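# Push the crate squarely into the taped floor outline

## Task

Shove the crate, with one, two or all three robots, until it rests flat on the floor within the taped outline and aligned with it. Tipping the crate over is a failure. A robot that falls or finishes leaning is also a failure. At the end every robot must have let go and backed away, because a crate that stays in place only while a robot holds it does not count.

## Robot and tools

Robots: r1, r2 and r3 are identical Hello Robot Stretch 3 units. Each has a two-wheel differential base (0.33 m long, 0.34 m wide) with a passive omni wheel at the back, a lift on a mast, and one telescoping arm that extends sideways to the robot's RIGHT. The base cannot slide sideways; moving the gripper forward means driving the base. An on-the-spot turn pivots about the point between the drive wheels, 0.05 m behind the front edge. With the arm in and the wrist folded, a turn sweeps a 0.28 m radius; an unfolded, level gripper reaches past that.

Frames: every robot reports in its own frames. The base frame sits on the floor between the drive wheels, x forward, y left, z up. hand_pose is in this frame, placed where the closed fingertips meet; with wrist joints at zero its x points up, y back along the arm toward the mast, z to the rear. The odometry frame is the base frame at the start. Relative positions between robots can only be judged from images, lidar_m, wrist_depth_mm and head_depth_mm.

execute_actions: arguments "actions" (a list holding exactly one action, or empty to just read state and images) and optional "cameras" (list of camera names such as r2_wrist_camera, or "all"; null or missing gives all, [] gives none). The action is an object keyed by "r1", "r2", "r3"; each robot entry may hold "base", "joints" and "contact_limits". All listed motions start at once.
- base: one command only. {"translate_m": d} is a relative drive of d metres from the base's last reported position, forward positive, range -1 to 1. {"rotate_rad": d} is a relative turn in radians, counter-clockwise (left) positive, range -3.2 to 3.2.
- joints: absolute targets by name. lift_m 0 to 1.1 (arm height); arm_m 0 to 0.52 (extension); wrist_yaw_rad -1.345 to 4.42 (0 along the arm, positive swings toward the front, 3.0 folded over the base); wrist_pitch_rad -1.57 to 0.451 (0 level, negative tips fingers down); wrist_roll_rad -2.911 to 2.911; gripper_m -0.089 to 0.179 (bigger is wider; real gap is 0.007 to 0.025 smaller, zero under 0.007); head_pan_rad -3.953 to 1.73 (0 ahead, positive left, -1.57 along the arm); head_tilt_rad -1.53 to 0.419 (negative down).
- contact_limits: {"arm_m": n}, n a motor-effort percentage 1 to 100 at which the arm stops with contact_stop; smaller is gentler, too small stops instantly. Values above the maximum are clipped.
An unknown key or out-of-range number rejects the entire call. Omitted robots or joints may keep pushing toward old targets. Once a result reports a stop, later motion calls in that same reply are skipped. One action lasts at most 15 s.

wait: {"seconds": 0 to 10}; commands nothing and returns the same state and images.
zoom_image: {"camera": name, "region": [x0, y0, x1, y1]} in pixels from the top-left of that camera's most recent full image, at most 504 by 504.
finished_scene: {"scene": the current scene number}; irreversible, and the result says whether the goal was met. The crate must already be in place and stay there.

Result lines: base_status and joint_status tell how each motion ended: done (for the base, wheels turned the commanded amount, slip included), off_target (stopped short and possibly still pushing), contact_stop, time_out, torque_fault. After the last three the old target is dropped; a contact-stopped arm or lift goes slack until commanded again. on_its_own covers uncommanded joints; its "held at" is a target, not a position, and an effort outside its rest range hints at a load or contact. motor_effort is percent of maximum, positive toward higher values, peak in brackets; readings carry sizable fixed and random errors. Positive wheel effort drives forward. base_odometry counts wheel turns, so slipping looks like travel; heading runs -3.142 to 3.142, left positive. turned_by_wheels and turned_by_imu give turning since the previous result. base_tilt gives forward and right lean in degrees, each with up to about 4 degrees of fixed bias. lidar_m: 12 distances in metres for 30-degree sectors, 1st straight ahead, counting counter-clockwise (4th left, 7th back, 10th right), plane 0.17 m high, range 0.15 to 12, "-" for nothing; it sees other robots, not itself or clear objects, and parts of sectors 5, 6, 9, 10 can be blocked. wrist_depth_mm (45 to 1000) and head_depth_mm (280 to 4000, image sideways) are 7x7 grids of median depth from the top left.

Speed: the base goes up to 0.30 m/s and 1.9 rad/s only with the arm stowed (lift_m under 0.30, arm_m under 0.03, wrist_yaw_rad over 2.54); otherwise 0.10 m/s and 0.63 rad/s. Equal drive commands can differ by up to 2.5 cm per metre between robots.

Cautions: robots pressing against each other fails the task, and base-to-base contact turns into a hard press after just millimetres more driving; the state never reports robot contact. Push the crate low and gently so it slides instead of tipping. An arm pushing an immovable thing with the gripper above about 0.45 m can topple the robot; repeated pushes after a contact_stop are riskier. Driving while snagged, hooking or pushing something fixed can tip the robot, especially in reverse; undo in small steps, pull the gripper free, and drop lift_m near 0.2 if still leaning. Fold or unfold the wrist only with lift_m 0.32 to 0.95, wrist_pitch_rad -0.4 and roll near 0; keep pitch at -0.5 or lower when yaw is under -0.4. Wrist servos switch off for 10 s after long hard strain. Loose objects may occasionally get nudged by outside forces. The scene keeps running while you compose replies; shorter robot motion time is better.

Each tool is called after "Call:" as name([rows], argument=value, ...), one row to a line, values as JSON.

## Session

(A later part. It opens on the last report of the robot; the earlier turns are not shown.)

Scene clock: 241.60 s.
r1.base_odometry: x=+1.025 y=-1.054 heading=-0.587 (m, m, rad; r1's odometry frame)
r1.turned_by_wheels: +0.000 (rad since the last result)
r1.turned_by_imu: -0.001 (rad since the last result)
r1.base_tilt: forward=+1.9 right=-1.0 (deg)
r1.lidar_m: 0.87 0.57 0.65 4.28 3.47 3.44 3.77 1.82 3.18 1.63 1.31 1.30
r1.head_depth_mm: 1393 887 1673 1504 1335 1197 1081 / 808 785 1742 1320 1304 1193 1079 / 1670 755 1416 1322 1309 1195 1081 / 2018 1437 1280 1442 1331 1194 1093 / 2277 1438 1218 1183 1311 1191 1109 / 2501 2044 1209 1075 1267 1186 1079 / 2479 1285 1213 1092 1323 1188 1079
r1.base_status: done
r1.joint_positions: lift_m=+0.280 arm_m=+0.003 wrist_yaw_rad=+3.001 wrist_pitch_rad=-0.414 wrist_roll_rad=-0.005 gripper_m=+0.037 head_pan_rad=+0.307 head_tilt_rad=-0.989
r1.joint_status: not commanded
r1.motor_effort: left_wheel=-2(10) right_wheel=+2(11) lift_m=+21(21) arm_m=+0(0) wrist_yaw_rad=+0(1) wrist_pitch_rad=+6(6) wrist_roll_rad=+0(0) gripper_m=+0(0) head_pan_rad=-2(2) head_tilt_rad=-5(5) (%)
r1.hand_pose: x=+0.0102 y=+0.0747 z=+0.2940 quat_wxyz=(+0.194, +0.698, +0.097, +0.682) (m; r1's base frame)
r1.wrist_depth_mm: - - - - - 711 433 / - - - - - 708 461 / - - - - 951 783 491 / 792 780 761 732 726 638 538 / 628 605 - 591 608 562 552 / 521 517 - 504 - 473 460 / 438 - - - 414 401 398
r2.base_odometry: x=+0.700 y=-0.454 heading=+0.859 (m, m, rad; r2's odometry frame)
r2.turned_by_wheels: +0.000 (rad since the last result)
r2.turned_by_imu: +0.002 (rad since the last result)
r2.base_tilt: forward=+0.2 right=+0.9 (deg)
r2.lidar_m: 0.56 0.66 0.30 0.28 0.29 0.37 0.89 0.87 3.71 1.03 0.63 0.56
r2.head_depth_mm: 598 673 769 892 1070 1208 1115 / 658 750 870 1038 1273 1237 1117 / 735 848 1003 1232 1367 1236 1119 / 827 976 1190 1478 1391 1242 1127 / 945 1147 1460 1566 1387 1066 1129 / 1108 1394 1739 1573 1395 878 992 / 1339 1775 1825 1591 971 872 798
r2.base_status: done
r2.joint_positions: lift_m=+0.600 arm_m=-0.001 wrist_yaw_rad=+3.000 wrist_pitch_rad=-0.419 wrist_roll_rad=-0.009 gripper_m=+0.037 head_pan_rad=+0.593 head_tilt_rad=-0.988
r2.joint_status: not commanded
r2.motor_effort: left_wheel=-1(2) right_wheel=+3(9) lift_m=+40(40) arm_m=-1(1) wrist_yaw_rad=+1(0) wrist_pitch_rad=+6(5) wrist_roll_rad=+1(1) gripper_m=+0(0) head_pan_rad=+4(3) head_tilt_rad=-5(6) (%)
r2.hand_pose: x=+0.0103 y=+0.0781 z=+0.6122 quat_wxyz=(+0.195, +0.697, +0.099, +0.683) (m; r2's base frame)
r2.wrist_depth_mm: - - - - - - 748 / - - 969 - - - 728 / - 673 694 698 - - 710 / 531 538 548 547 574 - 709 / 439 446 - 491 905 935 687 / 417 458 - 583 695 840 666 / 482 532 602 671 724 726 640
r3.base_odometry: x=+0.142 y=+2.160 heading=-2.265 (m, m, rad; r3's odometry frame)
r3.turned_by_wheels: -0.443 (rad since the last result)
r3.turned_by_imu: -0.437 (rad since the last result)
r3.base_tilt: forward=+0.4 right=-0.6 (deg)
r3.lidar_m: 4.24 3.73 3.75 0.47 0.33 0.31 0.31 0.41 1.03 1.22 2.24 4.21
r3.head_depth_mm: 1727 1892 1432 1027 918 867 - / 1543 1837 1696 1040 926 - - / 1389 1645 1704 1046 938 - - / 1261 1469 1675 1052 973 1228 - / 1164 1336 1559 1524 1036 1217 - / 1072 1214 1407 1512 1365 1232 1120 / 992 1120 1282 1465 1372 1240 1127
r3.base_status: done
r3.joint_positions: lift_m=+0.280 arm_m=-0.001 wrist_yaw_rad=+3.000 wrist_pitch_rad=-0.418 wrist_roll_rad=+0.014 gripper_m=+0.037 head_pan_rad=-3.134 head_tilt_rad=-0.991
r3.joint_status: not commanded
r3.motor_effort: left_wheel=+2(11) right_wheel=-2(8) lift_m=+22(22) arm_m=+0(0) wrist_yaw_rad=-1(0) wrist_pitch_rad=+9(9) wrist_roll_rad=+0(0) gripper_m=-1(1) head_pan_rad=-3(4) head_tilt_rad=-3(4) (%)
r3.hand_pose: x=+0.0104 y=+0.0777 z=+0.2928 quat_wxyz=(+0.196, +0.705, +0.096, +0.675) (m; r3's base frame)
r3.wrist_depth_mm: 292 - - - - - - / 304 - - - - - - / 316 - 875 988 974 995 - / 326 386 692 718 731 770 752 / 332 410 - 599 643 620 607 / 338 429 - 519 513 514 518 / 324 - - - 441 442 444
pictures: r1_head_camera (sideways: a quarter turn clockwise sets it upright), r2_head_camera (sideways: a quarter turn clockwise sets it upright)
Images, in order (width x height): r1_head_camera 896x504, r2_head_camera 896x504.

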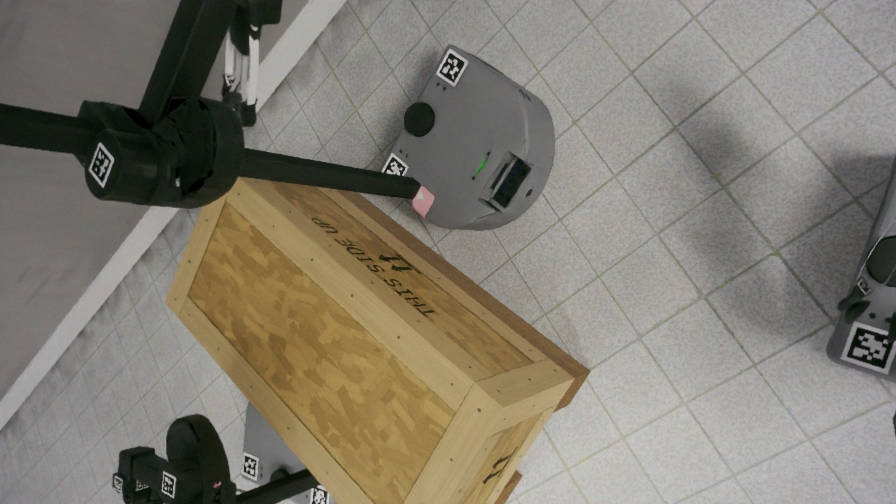

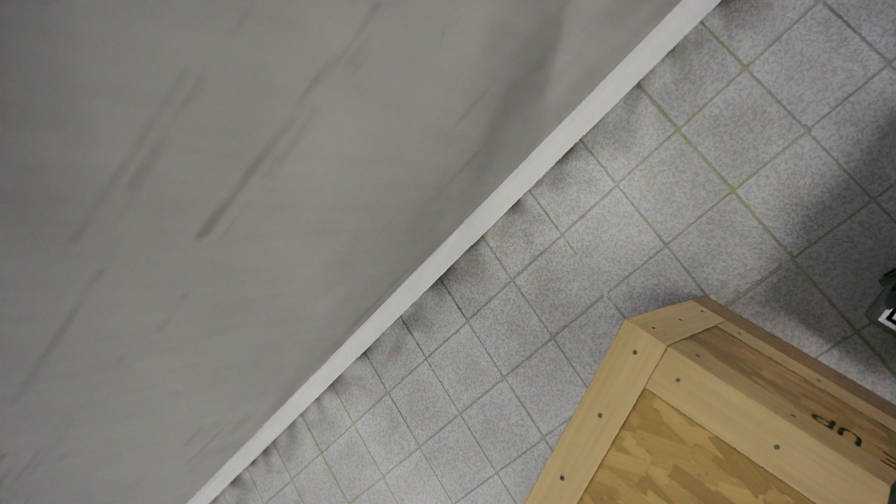

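Call:
execute_actions([
  {"r3":{"base":{"translate_m":0.87}},"r2":{"base":{"translate_m":0.13},"joints":{"head_pan_rad":-3.14}},"r1":{"base":{"translate_m":0.42},"joints":{"head_pan_rad":-3.14}}},
], cameras=[])

Call:
execute_actions([
  {"r3":{"base":{"rotate_rad":-0.48}},"r2":{"base":{"rotate_rad":-1.485}},"r1":{"base":{"rotate_rad":-1.885}}},
], cameras=["r1_head_camera","r2_head_camera","r3_head_camera"])

Scene clock: 257.00 s.
r1.base_odometry: x=+1.375 y=-1.286 heading=-0.587 (m, m, rad; r1's odometry frame)
r1.turned_by_wheels: +0.000 (rad since the last result)
r1.turned_by_imu: -0.001 (rad since the last result)
r1.base_tilt: forward=+1.9 right=-0.9 (deg)
r1.lidar_m: 0.57 0.42 0.37 0.37 3.81 3.76 4.12 2.20 2.54 1.22 0.98 0.97
r1.head_depth_mm: 2551 2076 1760 1520 1339 1216 1055 / 2492 2070 1739 1510 1335 1213 1052 / 2503 2060 1743 1519 1334 - - / 2522 2055 1739 1507 1330 - - / 2475 2046 1737 1511 1327 1208 - / 2492 2049 1736 1504 1329 1185 - / 2091 2047 1734 1501 1327 1189 1076
r1.base_status: done
r1.joint_positions: lift_m=+0.280 arm_m=+0.003 wrist_yaw_rad=+3.001 wrist_pitch_rad=-0.414 wrist_roll_rad=-0.005 gripper_m=+0.037 head_pan_rad=-3.133 head_tilt_rad=-0.989
r1.joint_status: all done
r1.motor_effort: left_wheel=-2(11) right_wheel=+2(9) lift_m=+21(21) arm_m=+0(0) wrist_yaw_rad=-1(2) wrist_pitch_rad=+6(6) wrist_roll_rad=+0(0) gripper_m=+0(0) head_pan_rad=-1(33) head_tilt_rad=-4(4) (%)
r1.hand_pose: x=+0.0102 y=+0.0747 z=+0.2940 quat_wxyz=(+0.194, +0.698, +0.097, +0.682) (m; r1's base frame)
r1.wrist_depth_mm: - - - 364 351 343 331 / - - - 402 388 370 358 / - - - 438 414 404 385 / 784 775 743 495 460 439 418 / 632 602 - 545 500 490 466 / 512 518 - 501 - 477 464 / 446 - - - 409 408 395
r2.base_odometry: x=+0.785 y=-0.356 heading=+0.858 (m, m, rad; r2's odometry frame)
r2.turned_by_wheels: +0.000 (rad since the last result)
r2.turned_by_imu: +0.000 (rad since the last result)
r2.base_tilt: forward=+0.2 right=+0.9 (deg)
r2.lidar_m: 0.44 0.52 0.31 0.29 0.30 0.39 0.58 2.77 3.74 0.81 0.49 0.43
r2.head_depth_mm: 2545 2087 1779 1081 987 - - / 2571 2123 1793 1529 1312 - - / 2548 2121 1793 1553 1429 - - / 680 812 973 1229 1275 1239 - / 2581 2145 1083 1326 1244 1254 - / 2630 2163 1811 1018 1259 1269 1098 / 2653 2157 1830 1558 1379 1252 -
r2.base_status: done
r2.joint_positions: lift_m=+0.600 arm_m=-0.001 wrist_yaw_rad=+3.000 wrist_pitch_rad=-0.419 wrist_roll_rad=-0.009 gripper_m=+0.037 head_pan_rad=-3.133 head_tilt_rad=-0.988
r2.joint_status: all done
r2.motor_effort: left_wheel=-2(3) right_wheel=+2(8) lift_m=+40(39) arm_m=-1(2) wrist_yaw_rad=+0(0) wrist_pitch_rad=+6(5) wrist_roll_rad=+1(1) gripper_m=+0(1) head_pan_rad=-4(48) head_tilt_rad=-4(5) (%)
r2.hand_pose: x=+0.0103 y=+0.0781 z=+0.6122 quat_wxyz=(+0.195, +0.697, +0.099, +0.683) (m; r2's base frame)
r2.wrist_depth_mm: - - - - - 974 584 / - - - - - 942 574 / - 664 698 - - 884 558 / 531 534 550 564 - 871 549 / 435 441 - 490 957 844 536 / 428 476 - 590 820 781 518 / 497 537 622 689 716 699 503
r3.base_odometry: x=-0.414 y=+1.491 heading=-2.264 (m, m, rad; r3's odometry frame)
r3.turned_by_wheels: +0.000 (rad since the last result)
r3.turned_by_imu: -0.003 (rad since the last result)
r3.base_tilt: forward=+0.4 right=-0.5 (deg)
r3.lidar_m: 3.50 3.09 3.11 3.72 5.16 1.09 1.11 1.66 1.67 1.98 3.60 3.62
r3.head_depth_mm: 2283 1362 1391 1481 1313 1199 - / 2261 1372 1491 1488 1328 - - / 2131 1415 1587 1491 1338 - - / 2017 1460 1655 1508 1347 1230 - / 1893 1977 1727 1515 1349 1217 - / 1738 1939 1743 1536 1366 1226 1122 / 1619 1838 1766 1556 1377 1231 1123
r3.base_status: done
r3.joint_positions: lift_m=+0.280 arm_m=-0.001 wrist_yaw_rad=+3.000 wrist_pitch_rad=-0.418 wrist_roll_rad=+0.014 gripper_m=+0.037 head_pan_rad=-3.134 head_tilt_rad=-0.991
r3.joint_status: not commanded
r3.motor_effort: left_wheel=+3(11) right_wheel=-3(7) lift_m=+22(23) arm_m=+0(0) wrist_yaw_rad=+0(0) wrist_pitch_rad=+9(9) wrist_roll_rad=+0(0) gripper_m=+1(1) head_pan_rad=-3(4) head_tilt_rad=-5(4) (%)
r3.hand_pose: x=+0.0104 y=+0.0777 z=+0.2928 quat_wxyz=(+0.196, +0.705, +0.096, +0.675) (m; r3's base frame)
r3.wrist_depth_mm: - - - - - - - / - - - - - - - / 959 - 975 977 983 - - / 722 737 728 743 740 735 769 / 594 593 - 605 635 610 601 / 498 514 - 524 513 518 514 / 447 - - - 441 445 442
pictures: none
No camera images: the call's "cameras" was empty. Leave "cameras" out to get every camera's image.

Scene clock: 260.30 s.
r1.base_odometry: x=+1.375 y=-1.286 heading=-2.472 (m, m, rad; r1's odometry frame)
r1.turned_by_wheels: -1.885 (rad since the last result)
r1.turned_by_imu: -1.883 (rad since the last result)
r1.base_tilt: forward=+1.8 right=-1.1 (deg)
r1.lidar_m: 1.66 1.07 0.97 0.58 0.53 0.38 0.37 4.15 3.74 3.81 2.20 3.42
r1.head_depth_mm: 2520 2072 1749 1063 968 1207 1055 / 2532 2061 1746 1061 967 1192 1051 / 2495 2056 1743 1058 966 - - / 2294 1850 1734 1060 966 - - / 1773 1897 1743 1448 1074 1210 - / 2523 2060 1732 1506 1329 1190 - / 2492 2052 1729 1501 1329 1186 1074
r1.base_status: done
r1.joint_positions: lift_m=+0.280 arm_m=+0.003 wrist_yaw_rad=+3.001 wrist_pitch_rad=-0.414 wrist_roll_rad=-0.005 gripper_m=+0.037 head_pan_rad=-3.134 head_tilt_rad=-0.989
r1.joint_status: not commanded
r1.motor_effort: left_wheel=+4(15) right_wheel=-2(8) lift_m=+22(21) arm_m=+0(0) wrist_yaw_rad=-1(0) wrist_pitch_rad=+6(6) wrist_roll_rad=+0(0) gripper_m=-1(0) head_pan_rad=-1(2) head_tilt_rad=-4(4) (%)
r1.hand_pose: x=+0.0102 y=+0.0747 z=+0.2940 quat_wxyz=(+0.194, +0.698, +0.097, +0.682) (m; r1's base frame)
r1.wrist_depth_mm: 540 - 928 915 838 806 776 / 502 - - - 939 868 813 / 491 640 630 - 928 893 858 / 484 568 533 732 724 691 670 / 459 582 - 586 592 554 561 / 443 513 - 505 - 469 462 / 422 - - - 412 410 401
r2.base_odometry: x=+0.785 y=-0.356 heading=-0.626 (m, m, rad; r2's odometry frame)
r2.turned_by_wheels: -1.485 (rad since the last result)
r2.turned_by_imu: -1.474 (rad since the last result)
r2.base_tilt: forward=+0.2 right=+1.0 (deg)
r2.lidar_m: 0.71 0.47 0.43 0.44 0.55 0.30 0.29 0.31 0.42 0.46 2.78 3.18
r2.head_depth_mm: 2542 2092 1777 1542 1395 - - / 2560 2105 1785 1555 1401 - - / 2571 2109 1804 1090 996 - - / 2558 2130 1812 1091 967 942 - / 2616 2145 1816 1096 967 925 - / 2557 2009 1819 1097 972 914 1099 / 2486 1886 1830 1099 977 962 -
r2.base_status: done
r2.joint_positions: lift_m=+0.600 arm_m=-0.001 wrist_yaw_rad=+3.000 wrist_pitch_rad=-0.419 wrist_roll_rad=-0.009 gripper_m=+0.037 head_pan_rad=-3.133 head_tilt_rad=-0.988
r2.joint_status: not commanded
r2.motor_effort: left_wheel=+4(8) right_wheel=-3(6) lift_m=+40(40) arm_m=-2(2) wrist_yaw_rad=+0(1) wrist_pitch_rad=+6(5) wrist_roll_rad=+0(1) gripper_m=+0(0) head_pan_rad=-5(4) head_tilt_rad=-4(4) (%)
r2.hand_pose: x=+0.0103 y=+0.0781 z=+0.6122 quat_wxyz=(+0.195, +0.697, +0.099, +0.683) (m; r2's base frame)
r2.wrist_depth_mm: 554 - 470 443 418 393 373 / 617 - 523 485 459 432 404 / 698 661 581 544 507 471 443 / 833 761 648 607 559 522 485 / 903 852 - 701 625 594 536 / 799 801 - 780 730 668 604 / 697 699 701 713 710 706 671
r3.base_odometry: x=-0.414 y=+1.491 heading=-2.744 (m, m, rad; r3's odometry frame)
r3.turned_by_wheels: -0.480 (rad since the last result)
r3.turned_by_imu: -0.473 (rad since the last result)
r3.base_tilt: forward=+0.4 right=-0.5 (deg)
r3.lidar_m: 3.61 3.43 3.10 3.14 3.87 3.58 1.09 1.12 1.66 1.68 2.04 3.60
r3.head_depth_mm: 2276 1946 1671 1478 1317 1203 - / 2309 1955 1688 1489 1326 - - / 2243 1868 1649 1498 1335 - - / 2184 1403 1485 1513 1344 1232 - / 2304 1415 1477 1530 1351 1214 - / 2471 1427 1479 1541 1363 1223 1121 / 2308 1450 1473 1545 1376 1233 1127
r3.base_status: done
r3.joint_positions: lift_m=+0.280 arm_m=-0.001 wrist_yaw_rad=+3.000 wrist_pitch_rad=-0.418 wrist_roll_rad=+0.014 gripper_m=+0.037 head_pan_rad=-3.134 head_tilt_rad=-0.991
r3.joint_status: not commanded
r3.motor_effort: left_wheel=+2(10) right_wheel=-2(10) lift_m=+22(22) arm_m=+0(0) wrist_yaw_rad=+0(0) wrist_pitch_rad=+9(9) wrist_roll_rad=+0(0) gripper_m=+1(1) head_pan_rad=-3(3) head_tilt_rad=-4(4) (%)
r3.hand_pose: x=+0.0104 y=+0.0777 z=+0.2928 quat_wxyz=(+0.196, +0.705, +0.096, +0.675) (m; r3's base frame)
r3.wrist_depth_mm: - - - - - - - / - - - - - - - / 966 - 980 983 963 996 - / 719 721 749 759 755 769 755 / 591 590 - 608 631 614 610 / 505 506 - 516 514 513 526 / 442 - - - 446 444 448
pictures: r1_head_camera (sideways: a quarter turn clockwise sets it upright), r2_head_camera (sideways: a quarter turn clockwise sets it upright), r3_head_camera (sideways: a quarter turn clockwise sets it upright)
Images, in order (width x height): r1_head_camera 896x504, r2_head_camera 896x504, r3_head_camera 896x504.

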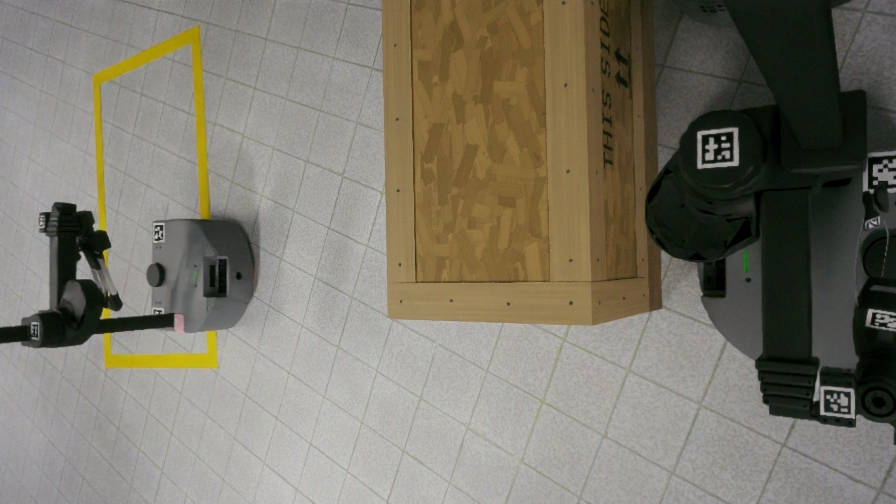

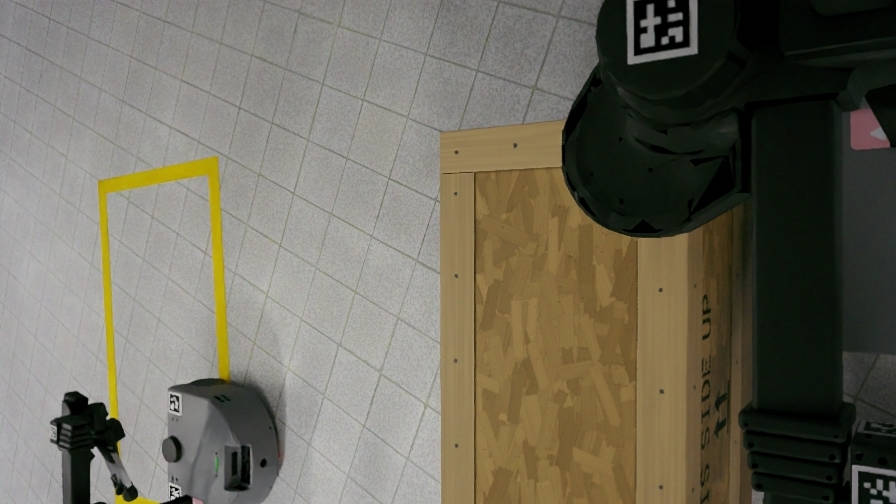

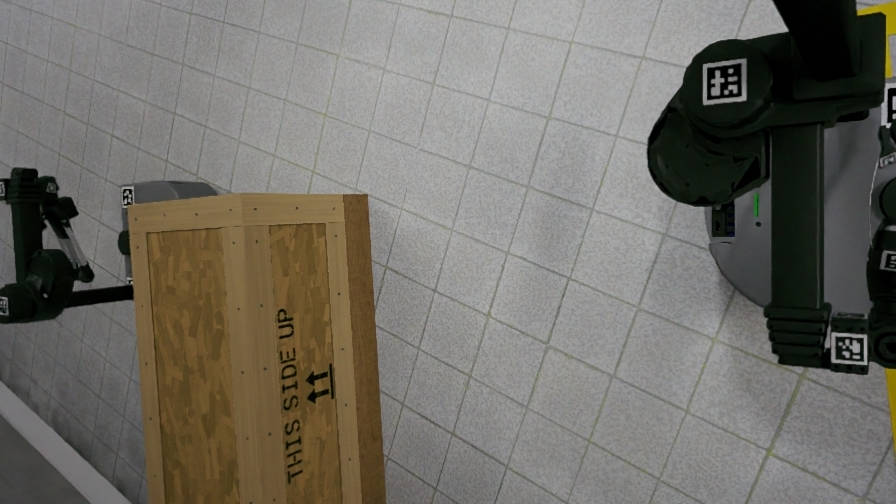

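Call:
execute_actions([
  {"r3":{"joints":{"lift_m":0.6}},"r2":{"base":{"translate_m":-0.01}},"r1":{"base":{"translate_m":-0.087},"joints":{"lift_m":0.6}}},
], cameras=[])

Call:
execute_actions([
  {"r2":{"base":{"translate_m":-0.5}},"r1":{"base":{"translate_m":-0.5}}},
], cameras=["r1_head_camera","r2_head_camera","r3_head_camera"])

Scene clock: 270.00 s.
r1.base_odometry: x=+1.443 y=-1.232 heading=-2.472 (m, m, rad; r1's odometry frame)
r1.turned_by_wheels: +0.000 (rad since the last result)
r1.turned_by_imu: +0.000 (rad since the last result)
r1.base_tilt: forward=+1.8 right=-1.0 (deg)
r1.lidar_m: 1.71 1.10 1.00 0.57 0.41 0.29 0.28 0.29 3.74 3.76 2.26 3.52
r1.head_depth_mm: 2534 2071 1750 1059 952 - - / 2521 2061 1745 1055 968 - - / 2507 2051 1746 1054 - - - / 2503 1797 1744 1054 949 - - / 2425 1908 1736 1482 961 1038 - / 2506 2043 1733 1501 1329 1224 1092 / 2487 2040 1733 1514 1329 1228 -
r1.base_status: done
r1.joint_positions: lift_m=+0.600 arm_m=+0.003 wrist_yaw_rad=+3.001 wrist_pitch_rad=-0.414 wrist_roll_rad=-0.005 gripper_m=+0.037 head_pan_rad=-3.134 head_tilt_rad=-0.989
r1.joint_status: all done
r1.motor_effort: left_wheel=+3(15) right_wheel=-2(8) lift_m=+40(41) arm_m=+0(0) wrist_yaw_rad=-1(2) wrist_pitch_rad=+5(5) wrist_roll_rad=+0(0) gripper_m=+0(0) head_pan_rad=-2(2) head_tilt_rad=-4(5) (%)
r1.hand_pose: x=+0.0102 y=+0.0747 z=+0.6132 quat_wxyz=(+0.194, +0.698, +0.097, +0.682) (m; r1's base frame)
r1.wrist_depth_mm: - - 657 914 866 833 795 / - - - - 941 898 878 / - - - - - - 906 / 671 653 926 - - - - / 523 554 - - - - 934 / 436 519 - 832 - 825 819 / 373 501 - 735 737 711 712
r2.base_odometry: x=+0.777 y=-0.350 heading=-0.626 (m, m, rad; r2's odometry frame)
r2.turned_by_wheels: +0.000 (rad since the last result)
r2.turned_by_imu: -0.001 (rad since the last result)
r2.base_tilt: forward=+0.2 right=+1.0 (deg)
r2.lidar_m: 0.71 0.47 0.44 0.44 0.56 0.29 0.28 0.30 0.41 0.46 2.78 3.22
r2.head_depth_mm: 2548 2089 1782 1550 1395 - - / 2535 2110 1796 1554 1402 - - / 2564 2110 1789 1085 992 - - / 2575 2133 1800 1090 965 907 - / 2602 2126 1819 1093 971 908 - / 2612 2023 1816 1097 972 909 1100 / 2621 1890 1823 1101 978 915 -
r2.base_status: done
r2.joint_positions: lift_m=+0.600 arm_m=-0.001 wrist_yaw_rad=+3.000 wrist_pitch_rad=-0.419 wrist_roll_rad=-0.009 gripper_m=+0.037 head_pan_rad=-3.133 head_tilt_rad=-0.988
r2.joint_status: not commanded
r2.motor_effort: left_wheel=+3(6) right_wheel=-3(7) lift_m=+40(40) arm_m=-2(1) wrist_yaw_rad=+0(0) wrist_pitch_rad=+5(5) wrist_roll_rad=+1(1) gripper_m=+0(0) head_pan_rad=-4(4) head_tilt_rad=-5(5) (%)
r2.hand_pose: x=+0.0103 y=+0.0781 z=+0.6122 quat_wxyz=(+0.195, +0.697, +0.099, +0.683) (m; r2's base frame)
r2.wrist_depth_mm: 558 - 480 446 420 397 376 / 615 - 525 495 465 433 402 / 708 677 583 552 505 474 446 / 828 763 660 616 570 528 487 / 908 875 - 704 626 592 538 / 793 808 - 775 740 675 608 / 694 709 718 714 713 708 685
r3.base_odometry: x=-0.414 y=+1.491 heading=-2.744 (m, m, rad; r3's odometry frame)
r3.turned_by_wheels: +0.000 (rad since the last result)
r3.turned_by_imu: -0.001 (rad since the last result)
r3.base_tilt: forward=+0.4 right=-0.5 (deg)
r3.lidar_m: 3.64 3.42 3.10 3.13 3.84 3.60 1.09 1.12 1.67 1.67 2.04 3.58
r3.head_depth_mm: 2294 1928 1671 1474 1364 - - / 2331 1952 1682 1494 - - - / 2355 1851 1627 1489 1389 - - / 2379 1401 1487 1510 1344 1243 - / 2370 1416 1471 1526 1345 1250 1117 / 2450 1437 1474 1529 1362 1263 - / 2303 1453 1470 1542 1371 1248 1129
r3.base_status: not commanded
r3.joint_positions: lift_m=+0.600 arm_m=-0.001 wrist_yaw_rad=+3.000 wrist_pitch_rad=-0.418 wrist_roll_rad=+0.014 gripper_m=+0.037 head_pan_rad=-3.134 head_tilt_rad=-0.991
r3.joint_status: all done
r3.motor_effort: left_wheel=+3(3) right_wheel=-2(3) lift_m=+28(29) arm_m=+0(0) wrist_yaw_rad=-1(1) wrist_pitch_rad=+9(9) wrist_roll_rad=+0(0) gripper_m=-1(1) head_pan_rad=-4(3) head_tilt_rad=-3(3) (%)
r3.hand_pose: x=+0.0104 y=+0.0777 z=+0.6125 quat_wxyz=(+0.196, +0.705, +0.096, +0.675) (m; r3's base frame)
r3.wrist_depth_mm: - - - - - - - / - - - - - - - / - - - - - - - / - - - - - - - / - - - - - - - / 884 920 - 904 914 936 940 / 795 783 781 784 781 795 800
pictures: none
No camera images: the call's "cameras" was empty. Leave "cameras" out to get every camera's image.

Scene clock: 276.00 s.
r1.base_odometry: x=+1.835 y=-0.922 heading=-2.471 (m, m, rad; r1's odometry frame)
r1.turned_by_wheels: +0.000 (rad since the last result)
r1.turned_by_imu: +0.002 (rad since the last result)
r1.base_tilt: forward=+1.9 right=-1.0 (deg)
r1.lidar_m: 2.01 1.29 1.17 0.56 0.40 0.29 0.28 0.28 3.57 3.58 2.60 2.59
r1.head_depth_mm: 2521 2064 1755 1060 952 - - / 2524 2057 1748 1057 966 - - / 2375 2056 1744 1056 - - - / 1151 2069 1526 1056 952 - - / 948 1964 1523 1453 945 1016 - / 2348 2051 1726 1512 1328 1233 1091 / 2482 2051 1731 1504 1323 1223 -
r1.base_status: done
r1.joint_positions: lift_m=+0.600 arm_m=+0.003 wrist_yaw_rad=+3.001 wrist_pitch_rad=-0.414 wrist_roll_rad=-0.005 gripper_m=+0.037 head_pan_rad=-3.134 head_tilt_rad=-0.989
r1.joint_status: not commanded
r1.on_its_own: right_wheel is at rest, and its effort (-24) is outside its rest range (-18 to +18)
r1.motor_effort: left_wheel=-4(43) right_wheel=-24(46) lift_m=+40(40) arm_m=-1(1) wrist_yaw_rad=-2(1) wrist_pitch_rad=+6(6) wrist_roll_rad=+0(0) gripper_m=+0(0) head_pan_rad=-1(2) head_tilt_rad=-5(4) (%)
r1.hand_pose: x=+0.0102 y=+0.0747 z=+0.6132 quat_wxyz=(+0.194, +0.698, +0.097, +0.682) (m; r1's base frame)
r1.wrist_depth_mm: - - 642 - - - 928 / - - - - - - - / - - - - - - - / 652 648 - - - - - / 532 561 - - - - 954 / 434 510 - 822 - 807 797 / 372 487 - 723 736 731 690
r2.base_odometry: x=+0.372 y=-0.057 heading=-0.627 (m, m, rad; r2's odometry frame)
r2.turned_by_wheels: +0.000 (rad since the last result)
r2.turned_by_imu: -0.002 (rad since the last result)
r2.base_tilt: forward=+0.2 right=+0.9 (deg)
r2.lidar_m: 1.03 0.68 0.63 0.64 0.81 0.29 0.28 0.29 0.40 0.44 3.05 4.22
r2.head_depth_mm: 2548 2090 1797 1545 1394 - - / 2556 2100 1788 1553 1398 - - / 2556 2111 1801 1088 991 - - / 2587 2115 1808 1091 964 900 - / 2594 2129 1807 1095 970 898 - / 2617 2147 1781 1098 969 897 1097 / 2480 2147 1593 1107 974 909 -
r2.base_status: translate_m off_target (by the wheels' count: -0.4997 of -0.5000)
r2.joint_positions: lift_m=+0.600 arm_m=-0.001 wrist_yaw_rad=+3.000 wrist_pitch_rad=-0.419 wrist_roll_rad=-0.009 gripper_m=+0.037 head_pan_rad=-3.133 head_tilt_rad=-0.990
r2.joint_status: not commanded
r2.on_its_own: left_wheel is at rest, and its effort (-56) is outside its rest range (-18 to +18); right_wheel is at rest, and its effort (-38) is outside its rest range (-18 to +18)
r2.motor_effort: left_wheel=-56(91) right_wheel=-38(67) lift_m=+40(40) arm_m=-1(1) wrist_yaw_rad=+1(0) wrist_pitch_rad=+5(5) wrist_roll_rad=+1(1) gripper_m=+0(1) head_pan_rad=-5(4) head_tilt_rad=-4(5) (%)
r2.hand_pose: x=+0.0103 y=+0.0781 z=+0.6122 quat_wxyz=(+0.195, +0.697, +0.099, +0.683) (m; r2's base frame)
r2.wrist_depth_mm: 778 - 674 625 587 555 525 / 858 - 739 685 642 609 576 / - 943 821 769 715 665 629 / - - 934 875 799 728 694 / 957 931 - 933 859 821 763 / 805 809 - 825 829 849 818 / 700 694 712 722 714 718 734
r3.base_odometry: x=-0.414 y=+1.491 heading=-2.744 (m, m, rad; r3's odometry frame)
r3.turned_by_wheels: +0.000 (rad since the last result)
r3.turned_by_imu: -0.001 (rad since the last result)
r3.base_tilt: forward=+0.4 right=-0.6 (deg)
r3.lidar_m: 3.62 3.42 3.10 3.13 3.84 3.60 0.59 0.61 0.82 1.67 2.05 3.61
r3.head_depth_mm: 2287 1940 1671 1467 1362 - - / 2326 1954 1693 1487 - - - / 2190 1984 1527 1129 1305 - - / 1218 2025 1200 1088 1307 1253 - / 958 1975 1218 1105 1316 1241 1123 / 2443 2049 1226 1111 1318 1266 - / 2307 2061 1240 1104 1338 1256 1132
r3.base_status: not commanded
r3.joint_positions: lift_m=+0.600 arm_m=-0.001 wrist_yaw_rad=+3.000 wrist_pitch_rad=-0.418 wrist_roll_rad=+0.014 gripper_m=+0.037 head_pan_rad=-3.134 head_tilt_rad=-0.991
r3.joint_status: not commanded
r3.motor_effort: left_wheel=+3(2) right_wheel=-2(2) lift_m=+28(28) arm_m=+0(0) wrist_yaw_rad=+0(0) wrist_pitch_rad=+9(9) wrist_roll_rad=+0(0) gripper_m=+1(1) head_pan_rad=-4(4) head_tilt_rad=-4(3) (%)
r3.hand_pose: x=+0.0104 y=+0.0777 z=+0.6125 quat_wxyz=(+0.196, +0.705, +0.096, +0.675) (m; r3's base frame)
r3.wrist_depth_mm: - - - - - - - / - - - - - - - / - - - - - - - / - - - - - - - / - - - - - - - / 888 891 - 909 935 922 913 / 776 784 777 789 790 790 792
pictures: r1_head_camera (sideways: a quarter turn clockwise sets it upright), r2_head_camera (sideways: a quarter turn clockwise sets it upright), r3_head_camera (sideways: a quarter turn clockwise sets it upright)
Images, in order (width x height): r1_head_camera 896x504, r2_head_camera 896x504, r3_head_camera 896x504.

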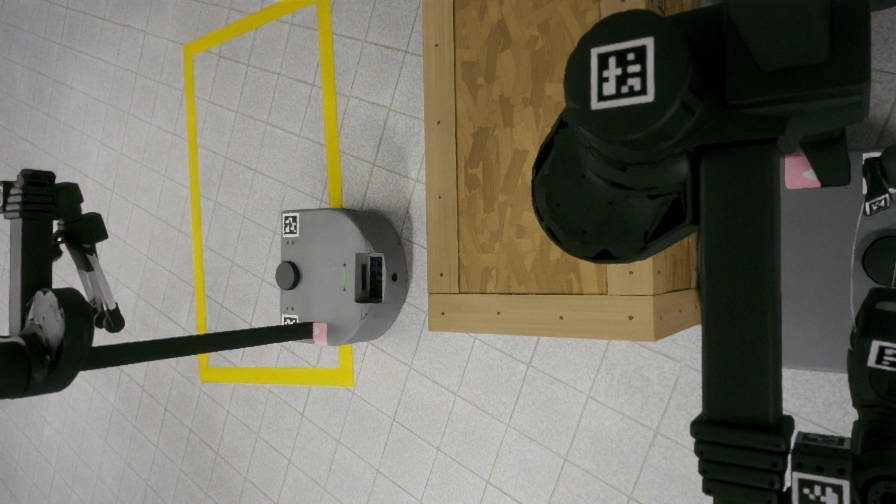

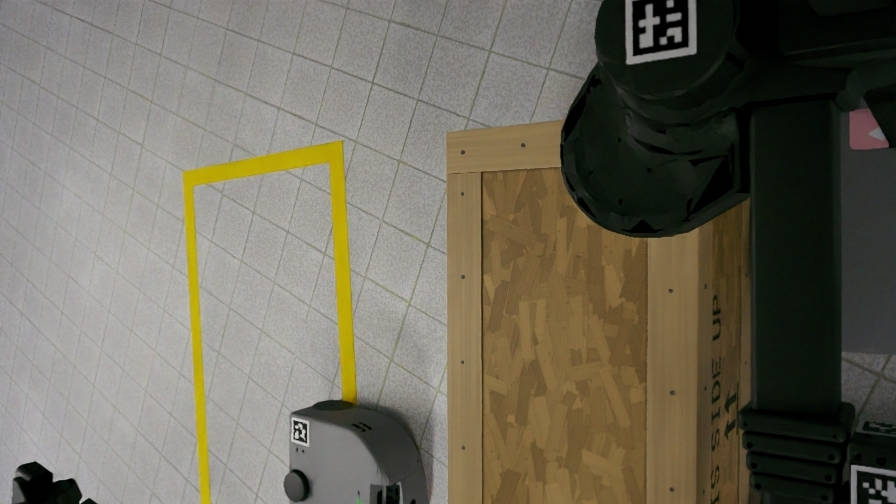

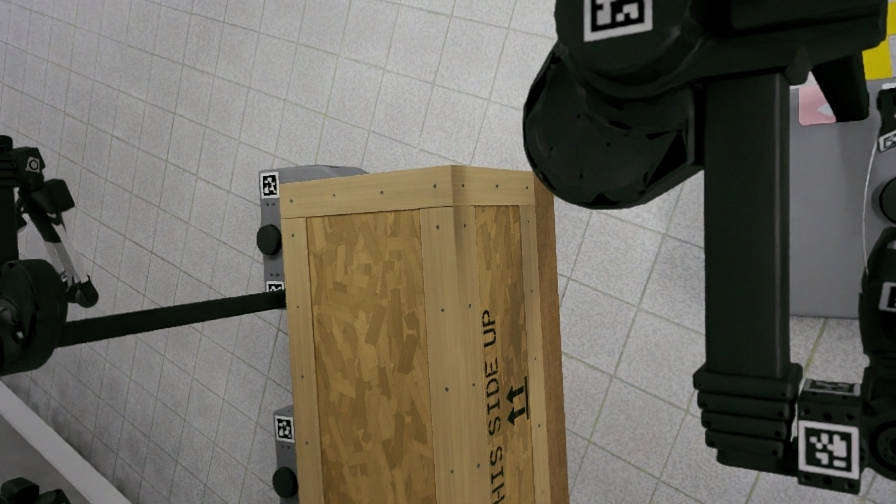

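Call:
execute_actions([
  {"r3":{"base":{"translate_m":-0.305}},"r1":{"base":{"translate_m":0.04}},"r2":{"base":{"translate_m":0.001}}},
], cameras=[])

Call:
execute_actions([
  {"r3":{"base":{"translate_m":-0.03}},"r2":{"base":{"translate_m":-0.025}}},
], cameras=["r1_head_camera","r2_head_camera"])

Scene clock: 294.87 s.
r1.base_odometry: x=+1.804 y=-0.947 heading=-2.471 (m, m, rad; r1's odometry frame)
r1.turned_by_wheels: +0.000 (rad since the last result)
r1.turned_by_imu: +0.000 (rad since the last result)
r1.base_tilt: forward=+1.8 right=-1.0 (deg)
r1.lidar_m: 1.98 1.27 1.16 0.56 0.46 0.33 0.32 0.32 3.56 3.60 2.56 2.56
r1.head_depth_mm: 2518 2063 1760 1058 955 - - / 2501 2056 1749 1063 968 - - / 2531 1956 1734 1059 - - - / 2509 1906 1735 1054 950 - - / 2516 812 1704 1098 944 1192 - / 773 1903 1735 1506 1321 1228 1089 / 2489 2039 1733 1494 1330 1226 -
r1.base_status: done
r1.joint_positions: lift_m=+0.600 arm_m=+0.003 wrist_yaw_rad=+3.001 wrist_pitch_rad=-0.414 wrist_roll_rad=-0.005 gripper_m=+0.037 head_pan_rad=-3.134 head_tilt_rad=-0.989
r1.joint_status: not commanded
r1.motor_effort: left_wheel=+1(11) right_wheel=-1(15) lift_m=+39(40) arm_m=+0(0) wrist_yaw_rad=-2(1) wrist_pitch_rad=+5(6) wrist_roll_rad=+0(0) gripper_m=+0(0) head_pan_rad=-1(2) head_tilt_rad=-4(5) (%)
r1.hand_pose: x=+0.0102 y=+0.0747 z=+0.6132 quat_wxyz=(+0.194, +0.698, +0.097, +0.682) (m; r1's base frame)
r1.wrist_depth_mm: - - 489 - - - 931 / - - - - - - - / - - - - - - - / 661 649 - - - - - / 525 601 - - - - 939 / 436 588 - 844 - 831 794 / 390 563 - 745 723 714 699
r2.base_odometry: x=+0.373 y=-0.058 heading=-0.627 (m, m, rad; r2's odometry frame)
r2.turned_by_wheels: +0.000 (rad since the last result)
r2.turned_by_imu: -0.001 (rad since the last result)
r2.base_tilt: forward=+0.2 right=+0.9 (deg)
r2.lidar_m: 1.03 0.68 0.63 0.64 0.80 0.29 0.28 0.29 0.40 0.44 3.04 4.22
r2.head_depth_mm: 2540 2095 1772 1550 1389 - - / 2535 2098 1785 1551 1394 - - / 2550 2111 1789 1087 994 - - / 2589 2110 1801 1086 966 904 - / 2581 2132 1812 1097 966 901 - / 2621 2152 1818 1097 971 902 1098 / 2612 2148 1821 1100 976 911 -
r2.base_status: done
r2.joint_positions: lift_m=+0.600 arm_m=-0.001 wrist_yaw_rad=+3.000 wrist_pitch_rad=-0.419 wrist_roll_rad=-0.009 gripper_m=+0.037 head_pan_rad=-3.133 head_tilt_rad=-0.990
r2.joint_status: not commanded
r2.motor_effort: left_wheel=+0(45) right_wheel=+0(35) lift_m=+40(40) arm_m=-1(1) wrist_yaw_rad=+0(0) wrist_pitch_rad=+6(6) wrist_roll_rad=+1(1) gripper_m=+0(1) head_pan_rad=-3(4) head_tilt_rad=-4(4) (%)
r2.hand_pose: x=+0.0103 y=+0.0781 z=+0.6122 quat_wxyz=(+0.195, +0.697, +0.099, +0.683) (m; r2's base frame)
r2.wrist_depth_mm: 768 - 667 628 591 561 526 / 863 - 737 693 641 611 575 / - 917 815 775 713 666 626 / - - 917 873 801 744 686 / 932 935 - 926 879 836 769 / 792 809 - 819 814 828 815 / 691 696 713 715 724 725 729
r3.base_odometry: x=-0.133 y=+1.609 heading=-2.744 (m, m, rad; r3's odometry frame)
r3.turned_by_wheels: +0.000 (rad since the last result)
r3.turned_by_imu: +0.000 (rad since the last result)
r3.base_tilt: forward=+0.3 right=-0.6 (deg)
r3.lidar_m: 3.92 3.57 3.21 3.24 3.97 3.32 0.29 0.30 0.40 1.57 1.92 3.76
r3.head_depth_mm: 2286 1938 1663 1478 1370 - - / 2272 1945 1698 1488 - - - / 870 1923 1698 1085 968 - - / 2355 1901 1744 1056 942 969 - / 845 1034 1665 1061 943 999 1120 / 818 2009 1751 1071 954 939 - / 2210 2077 1768 1078 965 1020 1129
r3.base_status: done
r3.joint_positions: lift_m=+0.600 arm_m=-0.001 wrist_yaw_rad=+3.000 wrist_pitch_rad=-0.418 wrist_roll_rad=+0.014 gripper_m=+0.037 head_pan_rad=-3.134 head_tilt_rad=-0.991
r3.joint_status: not commanded
r3.motor_effort: left_wheel=+3(6) right_wheel=-3(8) lift_m=+27(27) arm_m=+0(0) wrist_yaw_rad=-1(0) wrist_pitch_rad=+9(9) wrist_roll_rad=+0(0) gripper_m=+0(0) head_pan_rad=-6(3) head_tilt_rad=-4(4) (%)
r3.hand_pose: x=+0.0104 y=+0.0777 z=+0.6125 quat_wxyz=(+0.196, +0.705, +0.096, +0.675) (m; r3's base frame)
r3.wrist_depth_mm: - - - - - - - / - - - - - - - / - - - - - - - / - - - - - - - / - - - - - - - / 886 902 - 942 945 918 934 / 768 805 802 787 777 781 820
pictures: none
No camera images: the call's "cameras" was empty. Leave "cameras" out to get every camera's image.

Scene clock: 296.37 s.
r1.base_odometry: x=+1.804 y=-0.947 heading=-2.471 (m, m, rad; r1's odometry frame)
r1.turned_by_wheels: +0.000 (rad since the last result)
r1.turned_by_imu: +0.000 (rad since the last result)
r1.base_tilt: forward=+1.9 right=-1.0 (deg)
r1.lidar_m: 1.99 1.28 1.16 0.56 0.46 0.32 0.30 0.30 3.57 3.60 2.56 2.56
r1.head_depth_mm: 2533 2060 1749 1061 962 - - / 2529 2061 1740 1057 966 - - / 2515 1951 1747 1058 - - - / 2501 993 1744 1056 949 - - / 2502 800 1701 1326 961 1112 - / 752 964 1706 1510 1330 1228 1088 / 2494 2045 1732 1498 1325 1226 -
r1.base_status: not commanded
r1.joint_positions: lift_m=+0.600 arm_m=+0.003 wrist_yaw_rad=+3.001 wrist_pitch_rad=-0.414 wrist_roll_rad=-0.005 gripper_m=+0.037 head_pan_rad=-3.134 head_tilt_rad=-0.989
r1.joint_status: not commanded
r1.motor_effort: left_wheel=+1(2) right_wheel=-1(1) lift_m=+40(40) arm_m=-1(1) wrist_yaw_rad=-1(1) wrist_pitch_rad=+6(6) wrist_roll_rad=+0(0) gripper_m=-1(0) head_pan_rad=-1(2) head_tilt_rad=-5(4) (%)
r1.hand_pose: x=+0.0102 y=+0.0747 z=+0.6132 quat_wxyz=(+0.194, +0.698, +0.097, +0.682) (m; r1's base frame)
r1.wrist_depth_mm: - - 459 - - 969 907 / - - - - - - - / - - - - - - - / 675 660 - - - - - / 526 616 - - - - 937 / 438 587 - 831 - 805 819 / 382 555 - 741 717 703 704
r2.base_odometry: x=+0.353 y=-0.043 heading=-0.628 (m, m, rad; r2's odometry frame)
r2.turned_by_wheels: -0.001 (rad since the last result)
r2.turned_by_imu: -0.024 (rad since the last result)
r2.base_tilt: forward=+0.2 right=+0.9 (deg)
r2.lidar_m: 1.07 0.70 0.64 0.64 0.80 0.29 0.28 0.28 0.37 0.44 3.05 4.24
r2.head_depth_mm: 2534 2101 1778 1547 1390 - - / 2557 2109 1792 1554 1395 - - / 2590 2100 1801 1090 992 - - / 2591 2123 1814 1089 964 905 - / 2614 2146 1819 1578 970 901 - / 2616 2135 1815 1585 973 896 1099 / 2633 2160 1821 1392 973 898 -
r2.base_status: translate_m off_target (by the wheels' count: -0.0248 of -0.0250)
r2.joint_positions: lift_m=+0.600 arm_m=-0.001 wrist_yaw_rad=+3.000 wrist_pitch_rad=-0.419 wrist_roll_rad=-0.009 gripper_m=+0.037 head_pan_rad=-3.134 head_tilt_rad=-0.990
r2.joint_status: not commanded
r2.on_its_own: left_wheel is at rest, and its effort (-50) is outside its rest range (-18 to +18)
r2.motor_effort: left_wheel=-50(83) right_wheel=-13(57) lift_m=+40(40) arm_m=-1(1) wrist_yaw_rad=+0(0) wrist_pitch_rad=+5(5) wrist_roll_rad=+1(1) gripper_m=-1(1) head_pan_rad=-4(4) head_tilt_rad=-4(5) (%)
r2.hand_pose: x=+0.0103 y=+0.0781 z=+0.6122 quat_wxyz=(+0.195, +0.697, +0.099, +0.683) (m; r2's base frame)
r2.wrist_depth_mm: 759 - 662 627 589 565 537 / 845 - 733 689 650 619 589 / 955 918 822 764 722 681 646 / - - 924 865 807 749 701 / 924 926 - 927 887 829 773 / 808 811 - 814 810 844 818 / 698 703 706 711 719 726 723
r3.base_odometry: x=-0.105 y=+1.620 heading=-2.745 (m, m, rad; r3's odometry frame)
r3.turned_by_wheels: -0.001 (rad since the last result)
r3.turned_by_imu: -0.002 (rad since the last result)
r3.base_tilt: forward=+0.5 right=-0.6 (deg)
r3.lidar_m: 3.93 3.56 3.24 3.25 3.98 0.29 0.28 0.28 0.37 1.55 1.89 3.70
r3.head_depth_mm: 2282 1929 1670 1478 1368 - - / 2323 1943 1684 1485 - - - / 2350 1896 1694 1358 971 - - / 2386 1905 1717 1047 941 913 - / 2360 787 1666 1062 945 922 1117 / 793 1987 1758 1074 949 896 - / 2185 2056 1763 1080 961 905 1126
r3.base_status: translate_m off_target (by the wheels' count: -0.0298 of -0.0300)
r3.joint_positions: lift_m=+0.600 arm_m=-0.001 wrist_yaw_rad=+3.000 wrist_pitch_rad=-0.418 wrist_roll_rad=+0.014 gripper_m=+0.037 head_pan_rad=-3.134 head_tilt_rad=-0.991
r3.joint_status: not commanded
r3.on_its_own: left_wheel is at rest, and its effort (-57) is outside its rest range (-18 to +18)
r3.motor_effort: left_wheel=-57(63) right_wheel=-13(26) lift_m=+27(27) arm_m=+0(0) wrist_yaw_rad=-1(0) wrist_pitch_rad=+9(9) wrist_roll_rad=+0(0) gripper_m=+0(0) head_pan_rad=-3(3) head_tilt_rad=-4(3) (%)
r3.hand_pose: x=+0.0104 y=+0.0777 z=+0.6125 quat_wxyz=(+0.196, +0.705, +0.096, +0.675) (m; r3's base frame)
r3.wrist_depth_mm: - - - - - - - / - - - - - - - / - - - - - - - / - - - - - - - / - - - - - - - / 918 892 - 893 925 897 888 / 790 786 796 782 811 803 792
pictures: r1_head_camera (sideways: a quarter turn clockwise sets it upright), r2_head_camera (sideways: a quarter turn clockwise sets it upright)
Images, in order (width x height): r1_head_camera 896x504, r2_head_camera 896x504.

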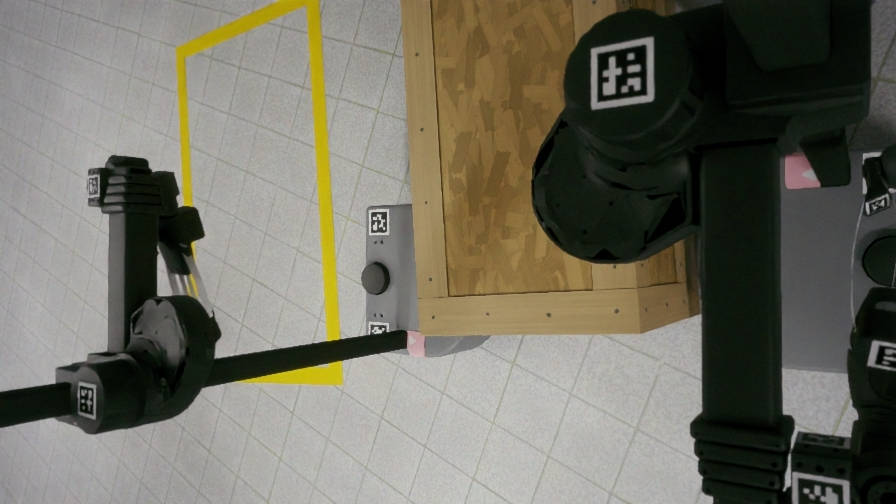

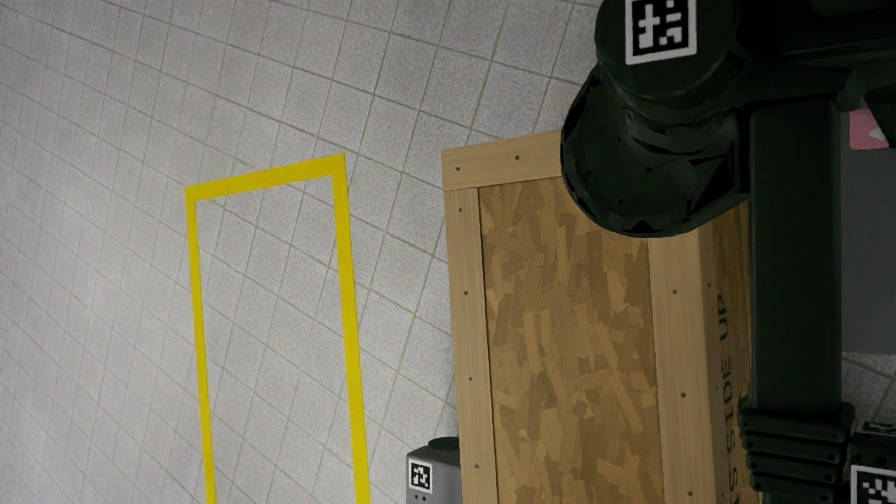

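Call:
execute_actions([
  {"r3":{"base":{"translate_m":-0.013}},"r2":{"base":{"translate_m":-0.013}},"r1":{"base":{"rotate_rad":0.087}}},
], cameras=[])

Call:
execute_actions([
  {"r3":{"base":{"translate_m":0.1},"joints":{"lift_m":0.28}},"r2":{"base":{"translate_m":0.02}}},
], cameras=["r1_head_camera","r2_head_camera"])

Scene clock: 303.63 s.
r1.base_odometry: x=+1.804 y=-0.947 heading=-2.385 (m, m, rad; r1's odometry frame)
r1.turned_by_wheels: +0.087 (rad since the last result)
r1.turned_by_imu: +0.087 (rad since the last result)
r1.base_tilt: forward=+1.9 right=-1.0 (deg)
r1.lidar_m: 1.78 1.23 1.16 0.56 0.41 0.30 0.28 3.78 3.57 3.63 2.56 3.92
r1.head_depth_mm: 2517 2059 1745 1059 952 - - / 2529 1972 1739 1058 971 - - / 2521 972 1745 1058 - - - / 2503 835 1739 1054 947 - - / 790 774 1659 1423 1312 1207 - / 2486 2039 1737 1505 1325 1223 1089 / 2506 2041 1732 1505 1330 1224 -
r1.base_status: done
r1.joint_positions: lift_m=+0.600 arm_m=+0.003 wrist_yaw_rad=+3.001 wrist_pitch_rad=-0.414 wrist_roll_rad=-0.005 gripper_m=+0.037 head_pan_rad=-3.134 head_tilt_rad=-0.989
r1.joint_status: not commanded
r1.motor_effort: left_wheel=-3(8) right_wheel=+3(6) lift_m=+40(40) arm_m=-1(0) wrist_yaw_rad=-1(0) wrist_pitch_rad=+6(6) wrist_roll_rad=+0(0) gripper_m=+0(0) head_pan_rad=-1(2) head_tilt_rad=-5(4) (%)
r1.hand_pose: x=+0.0102 y=+0.0747 z=+0.6132 quat_wxyz=(+0.194, +0.698, +0.097, +0.682) (m; r1's base frame)
r1.wrist_depth_mm: - - 491 - - 929 867 / - - - - - - 957 / - - - - - - - / 660 639 - - - - - / 528 558 - - - - 980 / 435 528 - 863 - 834 822 / 372 509 - 736 720 692 705
r2.base_odometry: x=+0.343 y=-0.036 heading=-0.629 (m, m, rad; r2's odometry frame)
r2.turned_by_wheels: -0.001 (rad since the last result)
r2.turned_by_imu: -0.026 (rad since the last result)
r2.base_tilt: forward=+0.3 right=+0.9 (deg)
r2.lidar_m: 1.11 0.71 0.64 0.64 0.78 0.30 0.28 0.28 0.35 0.44 3.06 4.24
r2.head_depth_mm: 2536 2096 1787 1543 1388 - - / 2553 2110 1787 1561 1420 - - / 2548 2118 1792 1500 991 - - / 2579 2122 1792 1088 966 906 - / 2618 2133 1808 1571 969 895 - / 2605 2131 1821 1566 969 884 1097 / 2632 2153 1827 1418 977 885 -
r2.base_status: translate_m off_target (by the wheels' count: -0.0127 of -0.0130)
r2.joint_positions: lift_m=+0.600 arm_m=-0.001 wrist_yaw_rad=+3.000 wrist_pitch_rad=-0.419 wrist_roll_rad=-0.009 gripper_m=+0.037 head_pan_rad=-3.134 head_tilt_rad=-0.990
r2.joint_status: not commanded
r2.on_its_own: left_wheel is at rest, and its effort (-72) is outside its rest range (-18 to +18); right_wheel is at rest, and its effort (-22) is outside its rest range (-18 to +18)
r2.motor_effort: left_wheel=-72(79) right_wheel=-22(38) lift_m=+40(40) arm_m=-2(2) wrist_yaw_rad=+0(0) wrist_pitch_rad=+6(5) wrist_roll_rad=+1(1) gripper_m=+1(0) head_pan_rad=-4(4) head_tilt_rad=-4(4) (%)
r2.hand_pose: x=+0.0103 y=+0.0781 z=+0.6122 quat_wxyz=(+0.195, +0.697, +0.099, +0.683) (m; r2's base frame)
r2.wrist_depth_mm: 735 - 651 625 595 577 542 / 824 - 731 686 659 628 596 / 928 896 800 772 718 691 640 / - - 907 850 819 775 711 / 939 959 - 926 897 864 807 / 800 816 - 819 815 832 826 / 704 711 699 711 720 726 721
r3.base_odometry: x=-0.093 y=+1.625 heading=-2.746 (m, m, rad; r3's odometry frame)
r3.turned_by_wheels: -0.001 (rad since the last result)
r3.turned_by_imu: -0.002 (rad since the last result)
r3.base_tilt: forward=+0.4 right=-0.6 (deg)
r3.lidar_m: 3.96 3.55 3.23 3.25 3.97 0.30 0.28 0.28 0.36 0.75 1.89 3.70
r3.head_depth_mm: 2285 1947 1680 1476 1374 - - / 2315 1952 1678 1488 - - - / 2350 1893 1703 1344 972 - - / 2408 1879 1717 1053 942 911 - / 2324 782 1679 1062 944 903 1119 / 782 2009 1756 1075 952 893 - / 2196 2062 1767 1355 961 905 1125
r3.base_status: translate_m off_target (by the wheels' count: -0.0128 of -0.0130)
r3.joint_positions: lift_m=+0.600 arm_m=-0.001 wrist_yaw_rad=+3.000 wrist_pitch_rad=-0.418 wrist_roll_rad=+0.014 gripper_m=+0.037 head_pan_rad=-3.134 head_tilt_rad=-0.991
r3.joint_status: not commanded
r3.on_its_own: left_wheel is at rest, and its effort (-52) is outside its rest range (-18 to +18)
r3.motor_effort: left_wheel=-52(57) right_wheel=-4(25) lift_m=+27(27) arm_m=+0(0) wrist_yaw_rad=+0(0) wrist_pitch_rad=+9(9) wrist_roll_rad=+0(0) gripper_m=-1(0) head_pan_rad=-4(4) head_tilt_rad=-4(4) (%)
r3.hand_pose: x=+0.0104 y=+0.0777 z=+0.6125 quat_wxyz=(+0.196, +0.705, +0.096, +0.675) (m; r3's base frame)
r3.wrist_depth_mm: - - - - - - - / - - - - - - - / - - - - - - - / - - - - - - - / - - - - - - - / 887 934 - 908 937 911 927 / 753 782 774 790 792 788 804
pictures: none
No camera images: the call's "cameras" was empty. Leave "cameras" out to get every camera's image.

Scene clock: 307.37 s.
r1.base_odometry: x=+1.804 y=-0.947 heading=-2.385 (m, m, rad; r1's odometry frame)
r1.turned_by_wheels: +0.000 (rad since the last result)
r1.turned_by_imu: +0.000 (rad since the last result)
r1.base_tilt: forward=+1.9 right=-1.0 (deg)
r1.lidar_m: 1.78 1.23 1.16 0.56 0.42 0.30 0.28 3.79 3.58 3.64 2.56 3.92
r1.head_depth_mm: 2496 2076 1763 1058 955 - - / 2517 2061 1746 1056 968 - - / 2499 2074 1467 1057 - - - / 2519 2053 1299 1053 945 - - / 2362 1899 1642 1447 1309 1209 - / 2488 2052 1739 1506 1324 1225 1091 / 2493 2044 1735 1508 1325 1227 -
r1.base_status: not commanded
r1.joint_positions: lift_m=+0.600 arm_m=+0.003 wrist_yaw_rad=+3.001 wrist_pitch_rad=-0.414 wrist_roll_rad=-0.005 gripper_m=+0.037 head_pan_rad=-3.134 head_tilt_rad=-0.989
r1.joint_status: not commanded
r1.motor_effort: left_wheel=-3(3) right_wheel=+3(3) lift_m=+40(39) arm_m=-1(0) wrist_yaw_rad=+0(3) wrist_pitch_rad=+6(6) wrist_roll_rad=+0(0) gripper_m=+0(0) head_pan_rad=-1(1) head_tilt_rad=-4(4) (%)
r1.hand_pose: x=+0.0102 y=+0.0747 z=+0.6132 quat_wxyz=(+0.194, +0.698, +0.097, +0.682) (m; r1's base frame)
r1.wrist_depth_mm: - - - - - 949 850 / - - - - - - 933 / - - - - - - - / 670 639 - - - - - / 516 548 - - - - 971 / 430 526 - 824 - 833 807 / 374 510 - 740 742 712 703
r2.base_odometry: x=+0.359 y=-0.047 heading=-0.629 (m, m, rad; r2's odometry frame)
r2.turned_by_wheels: +0.000 (rad since the last result)
r2.turned_by_imu: +0.000 (rad since the last result)
r2.base_tilt: forward=+0.3 right=+0.9 (deg)
r2.lidar_m: 1.10 0.70 0.63 0.64 0.78 0.32 0.30 0.30 0.38 0.44 3.05 4.23
r2.head_depth_mm: 2537 2082 1774 1540 1392 - - / 2556 2094 1788 1554 1415 - - / 2576 2107 1789 1103 993 - - / 2587 2124 1783 1087 967 946 - / 2573 2130 1809 1086 964 906 - / 2626 2151 1815 1576 971 894 1102 / 2626 2157 1771 1410 973 896 -
r2.base_status: done
r2.joint_positions: lift_m=+0.600 arm_m=-0.001 wrist_yaw_rad=+3.000 wrist_pitch_rad=-0.419 wrist_roll_rad=-0.009 gripper_m=+0.037 head_pan_rad=-3.134 head_tilt_rad=-0.990
r2.joint_status: not commanded
r2.motor_effort: left_wheel=+1(60) right_wheel=-1(22) lift_m=+40(40) arm_m=-1(2) wrist_yaw_rad=+0(0) wrist_pitch_rad=+6(5) wrist_roll_rad=+1(1) gripper_m=+0(1) head_pan_rad=-3(3) head_tilt_rad=-4(4) (%)
r2.hand_pose: x=+0.0103 y=+0.0781 z=+0.6122 quat_wxyz=(+0.195, +0.697, +0.099, +0.683) (m; r2's base frame)
r2.wrist_depth_mm: 722 - 652 615 591 566 542 / 799 - 713 681 652 613 590 / 910 886 782 751 718 666 635 / - - 876 849 799 761 707 / 940 943 - 935 890 846 792 / 799 810 - 811 823 844 838 / 695 694 697 712 718 729 733
r3.base_odometry: x=-0.186 y=+1.587 heading=-2.746 (m, m, rad; r3's odometry frame)
r3.turned_by_wheels: +0.000 (rad since the last result)
r3.turned_by_imu: +0.000 (rad since the last result)
r3.base_tilt: forward=+0.4 right=-0.5 (deg)
r3.lidar_m: 3.85 3.53 3.20 3.23 3.94 3.37 0.38 0.38 0.48 1.58 1.93 3.80
r3.head_depth_mm: 2292 1931 1669 1469 1319 1208 - / 2269 1952 1689 1499 1336 - - / 925 1961 1696 1082 978 - - / 886 1973 1725 1055 971 1213 - / 811 1893 1666 1064 967 1199 - / 2300 2046 1748 1074 971 1198 1121 / 2212 2083 1765 1082 958 1194 1126
r3.base_status: done
r3.joint_positions: lift_m=+0.280 arm_m=-0.001 wrist_yaw_rad=+3.000 wrist_pitch_rad=-0.418 wrist_roll_rad=+0.014 gripper_m=+0.037 head_pan_rad=-3.134 head_tilt_rad=-0.991
r3.joint_status: all done
r3.motor_effort: left_wheel=+1(42) right_wheel=-1(7) lift_m=+22(24) arm_m=+0(0) wrist_yaw_rad=+0(0) wrist_pitch_rad=+9(9) wrist_roll_rad=+0(0) gripper_m=-1(0) head_pan_rad=-3(3) head_tilt_rad=-4(5) (%)
r3.hand_pose: x=+0.0104 y=+0.0777 z=+0.2928 quat_wxyz=(+0.196, +0.705, +0.096, +0.675) (m; r3's base frame)
r3.wrist_depth_mm: - - - - - - - / - - - - - - - / 927 - 937 980 - 988 - / 720 736 727 723 737 752 761 / 589 596 - 603 641 605 616 / 501 516 - 528 516 517 513 / 449 - - - 442 438 443
pictures: r1_head_camera (sideways: a quarter turn clockwise sets it upright), r2_head_camera (sideways: a quarter turn clockwise sets it upright)
Images, in order (width x height): r1_head_camera 896x504, r2_head_camera 896x504.

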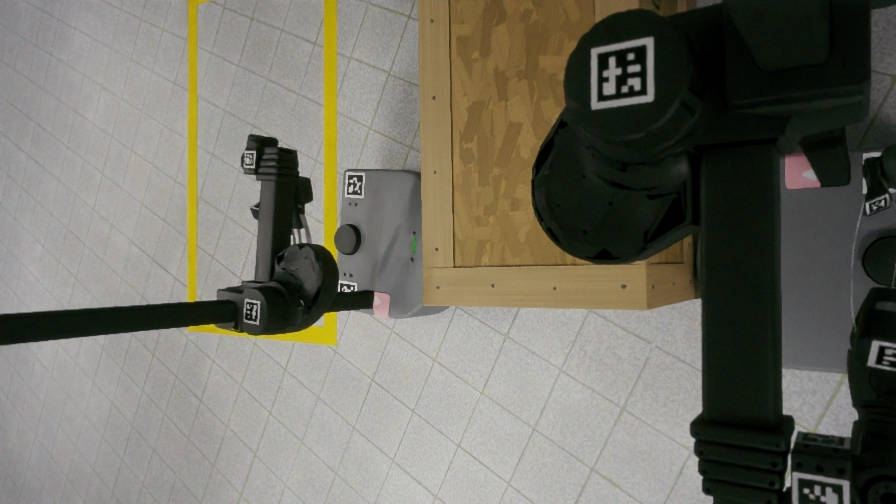

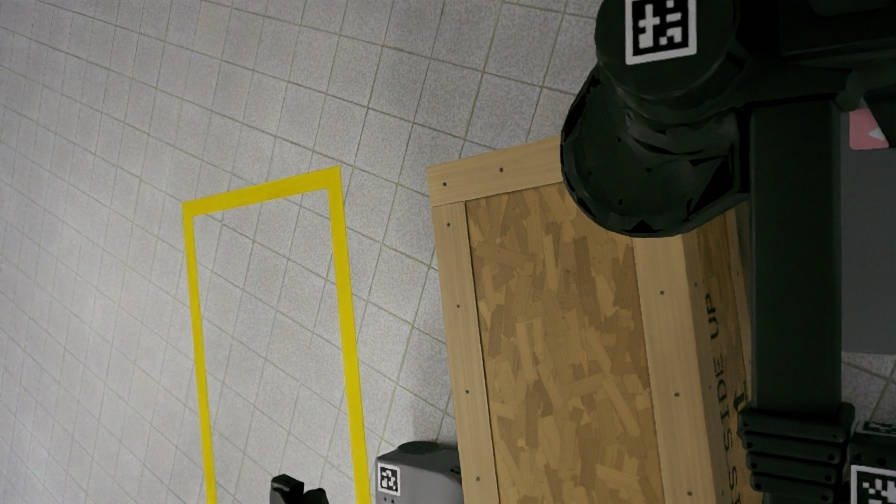

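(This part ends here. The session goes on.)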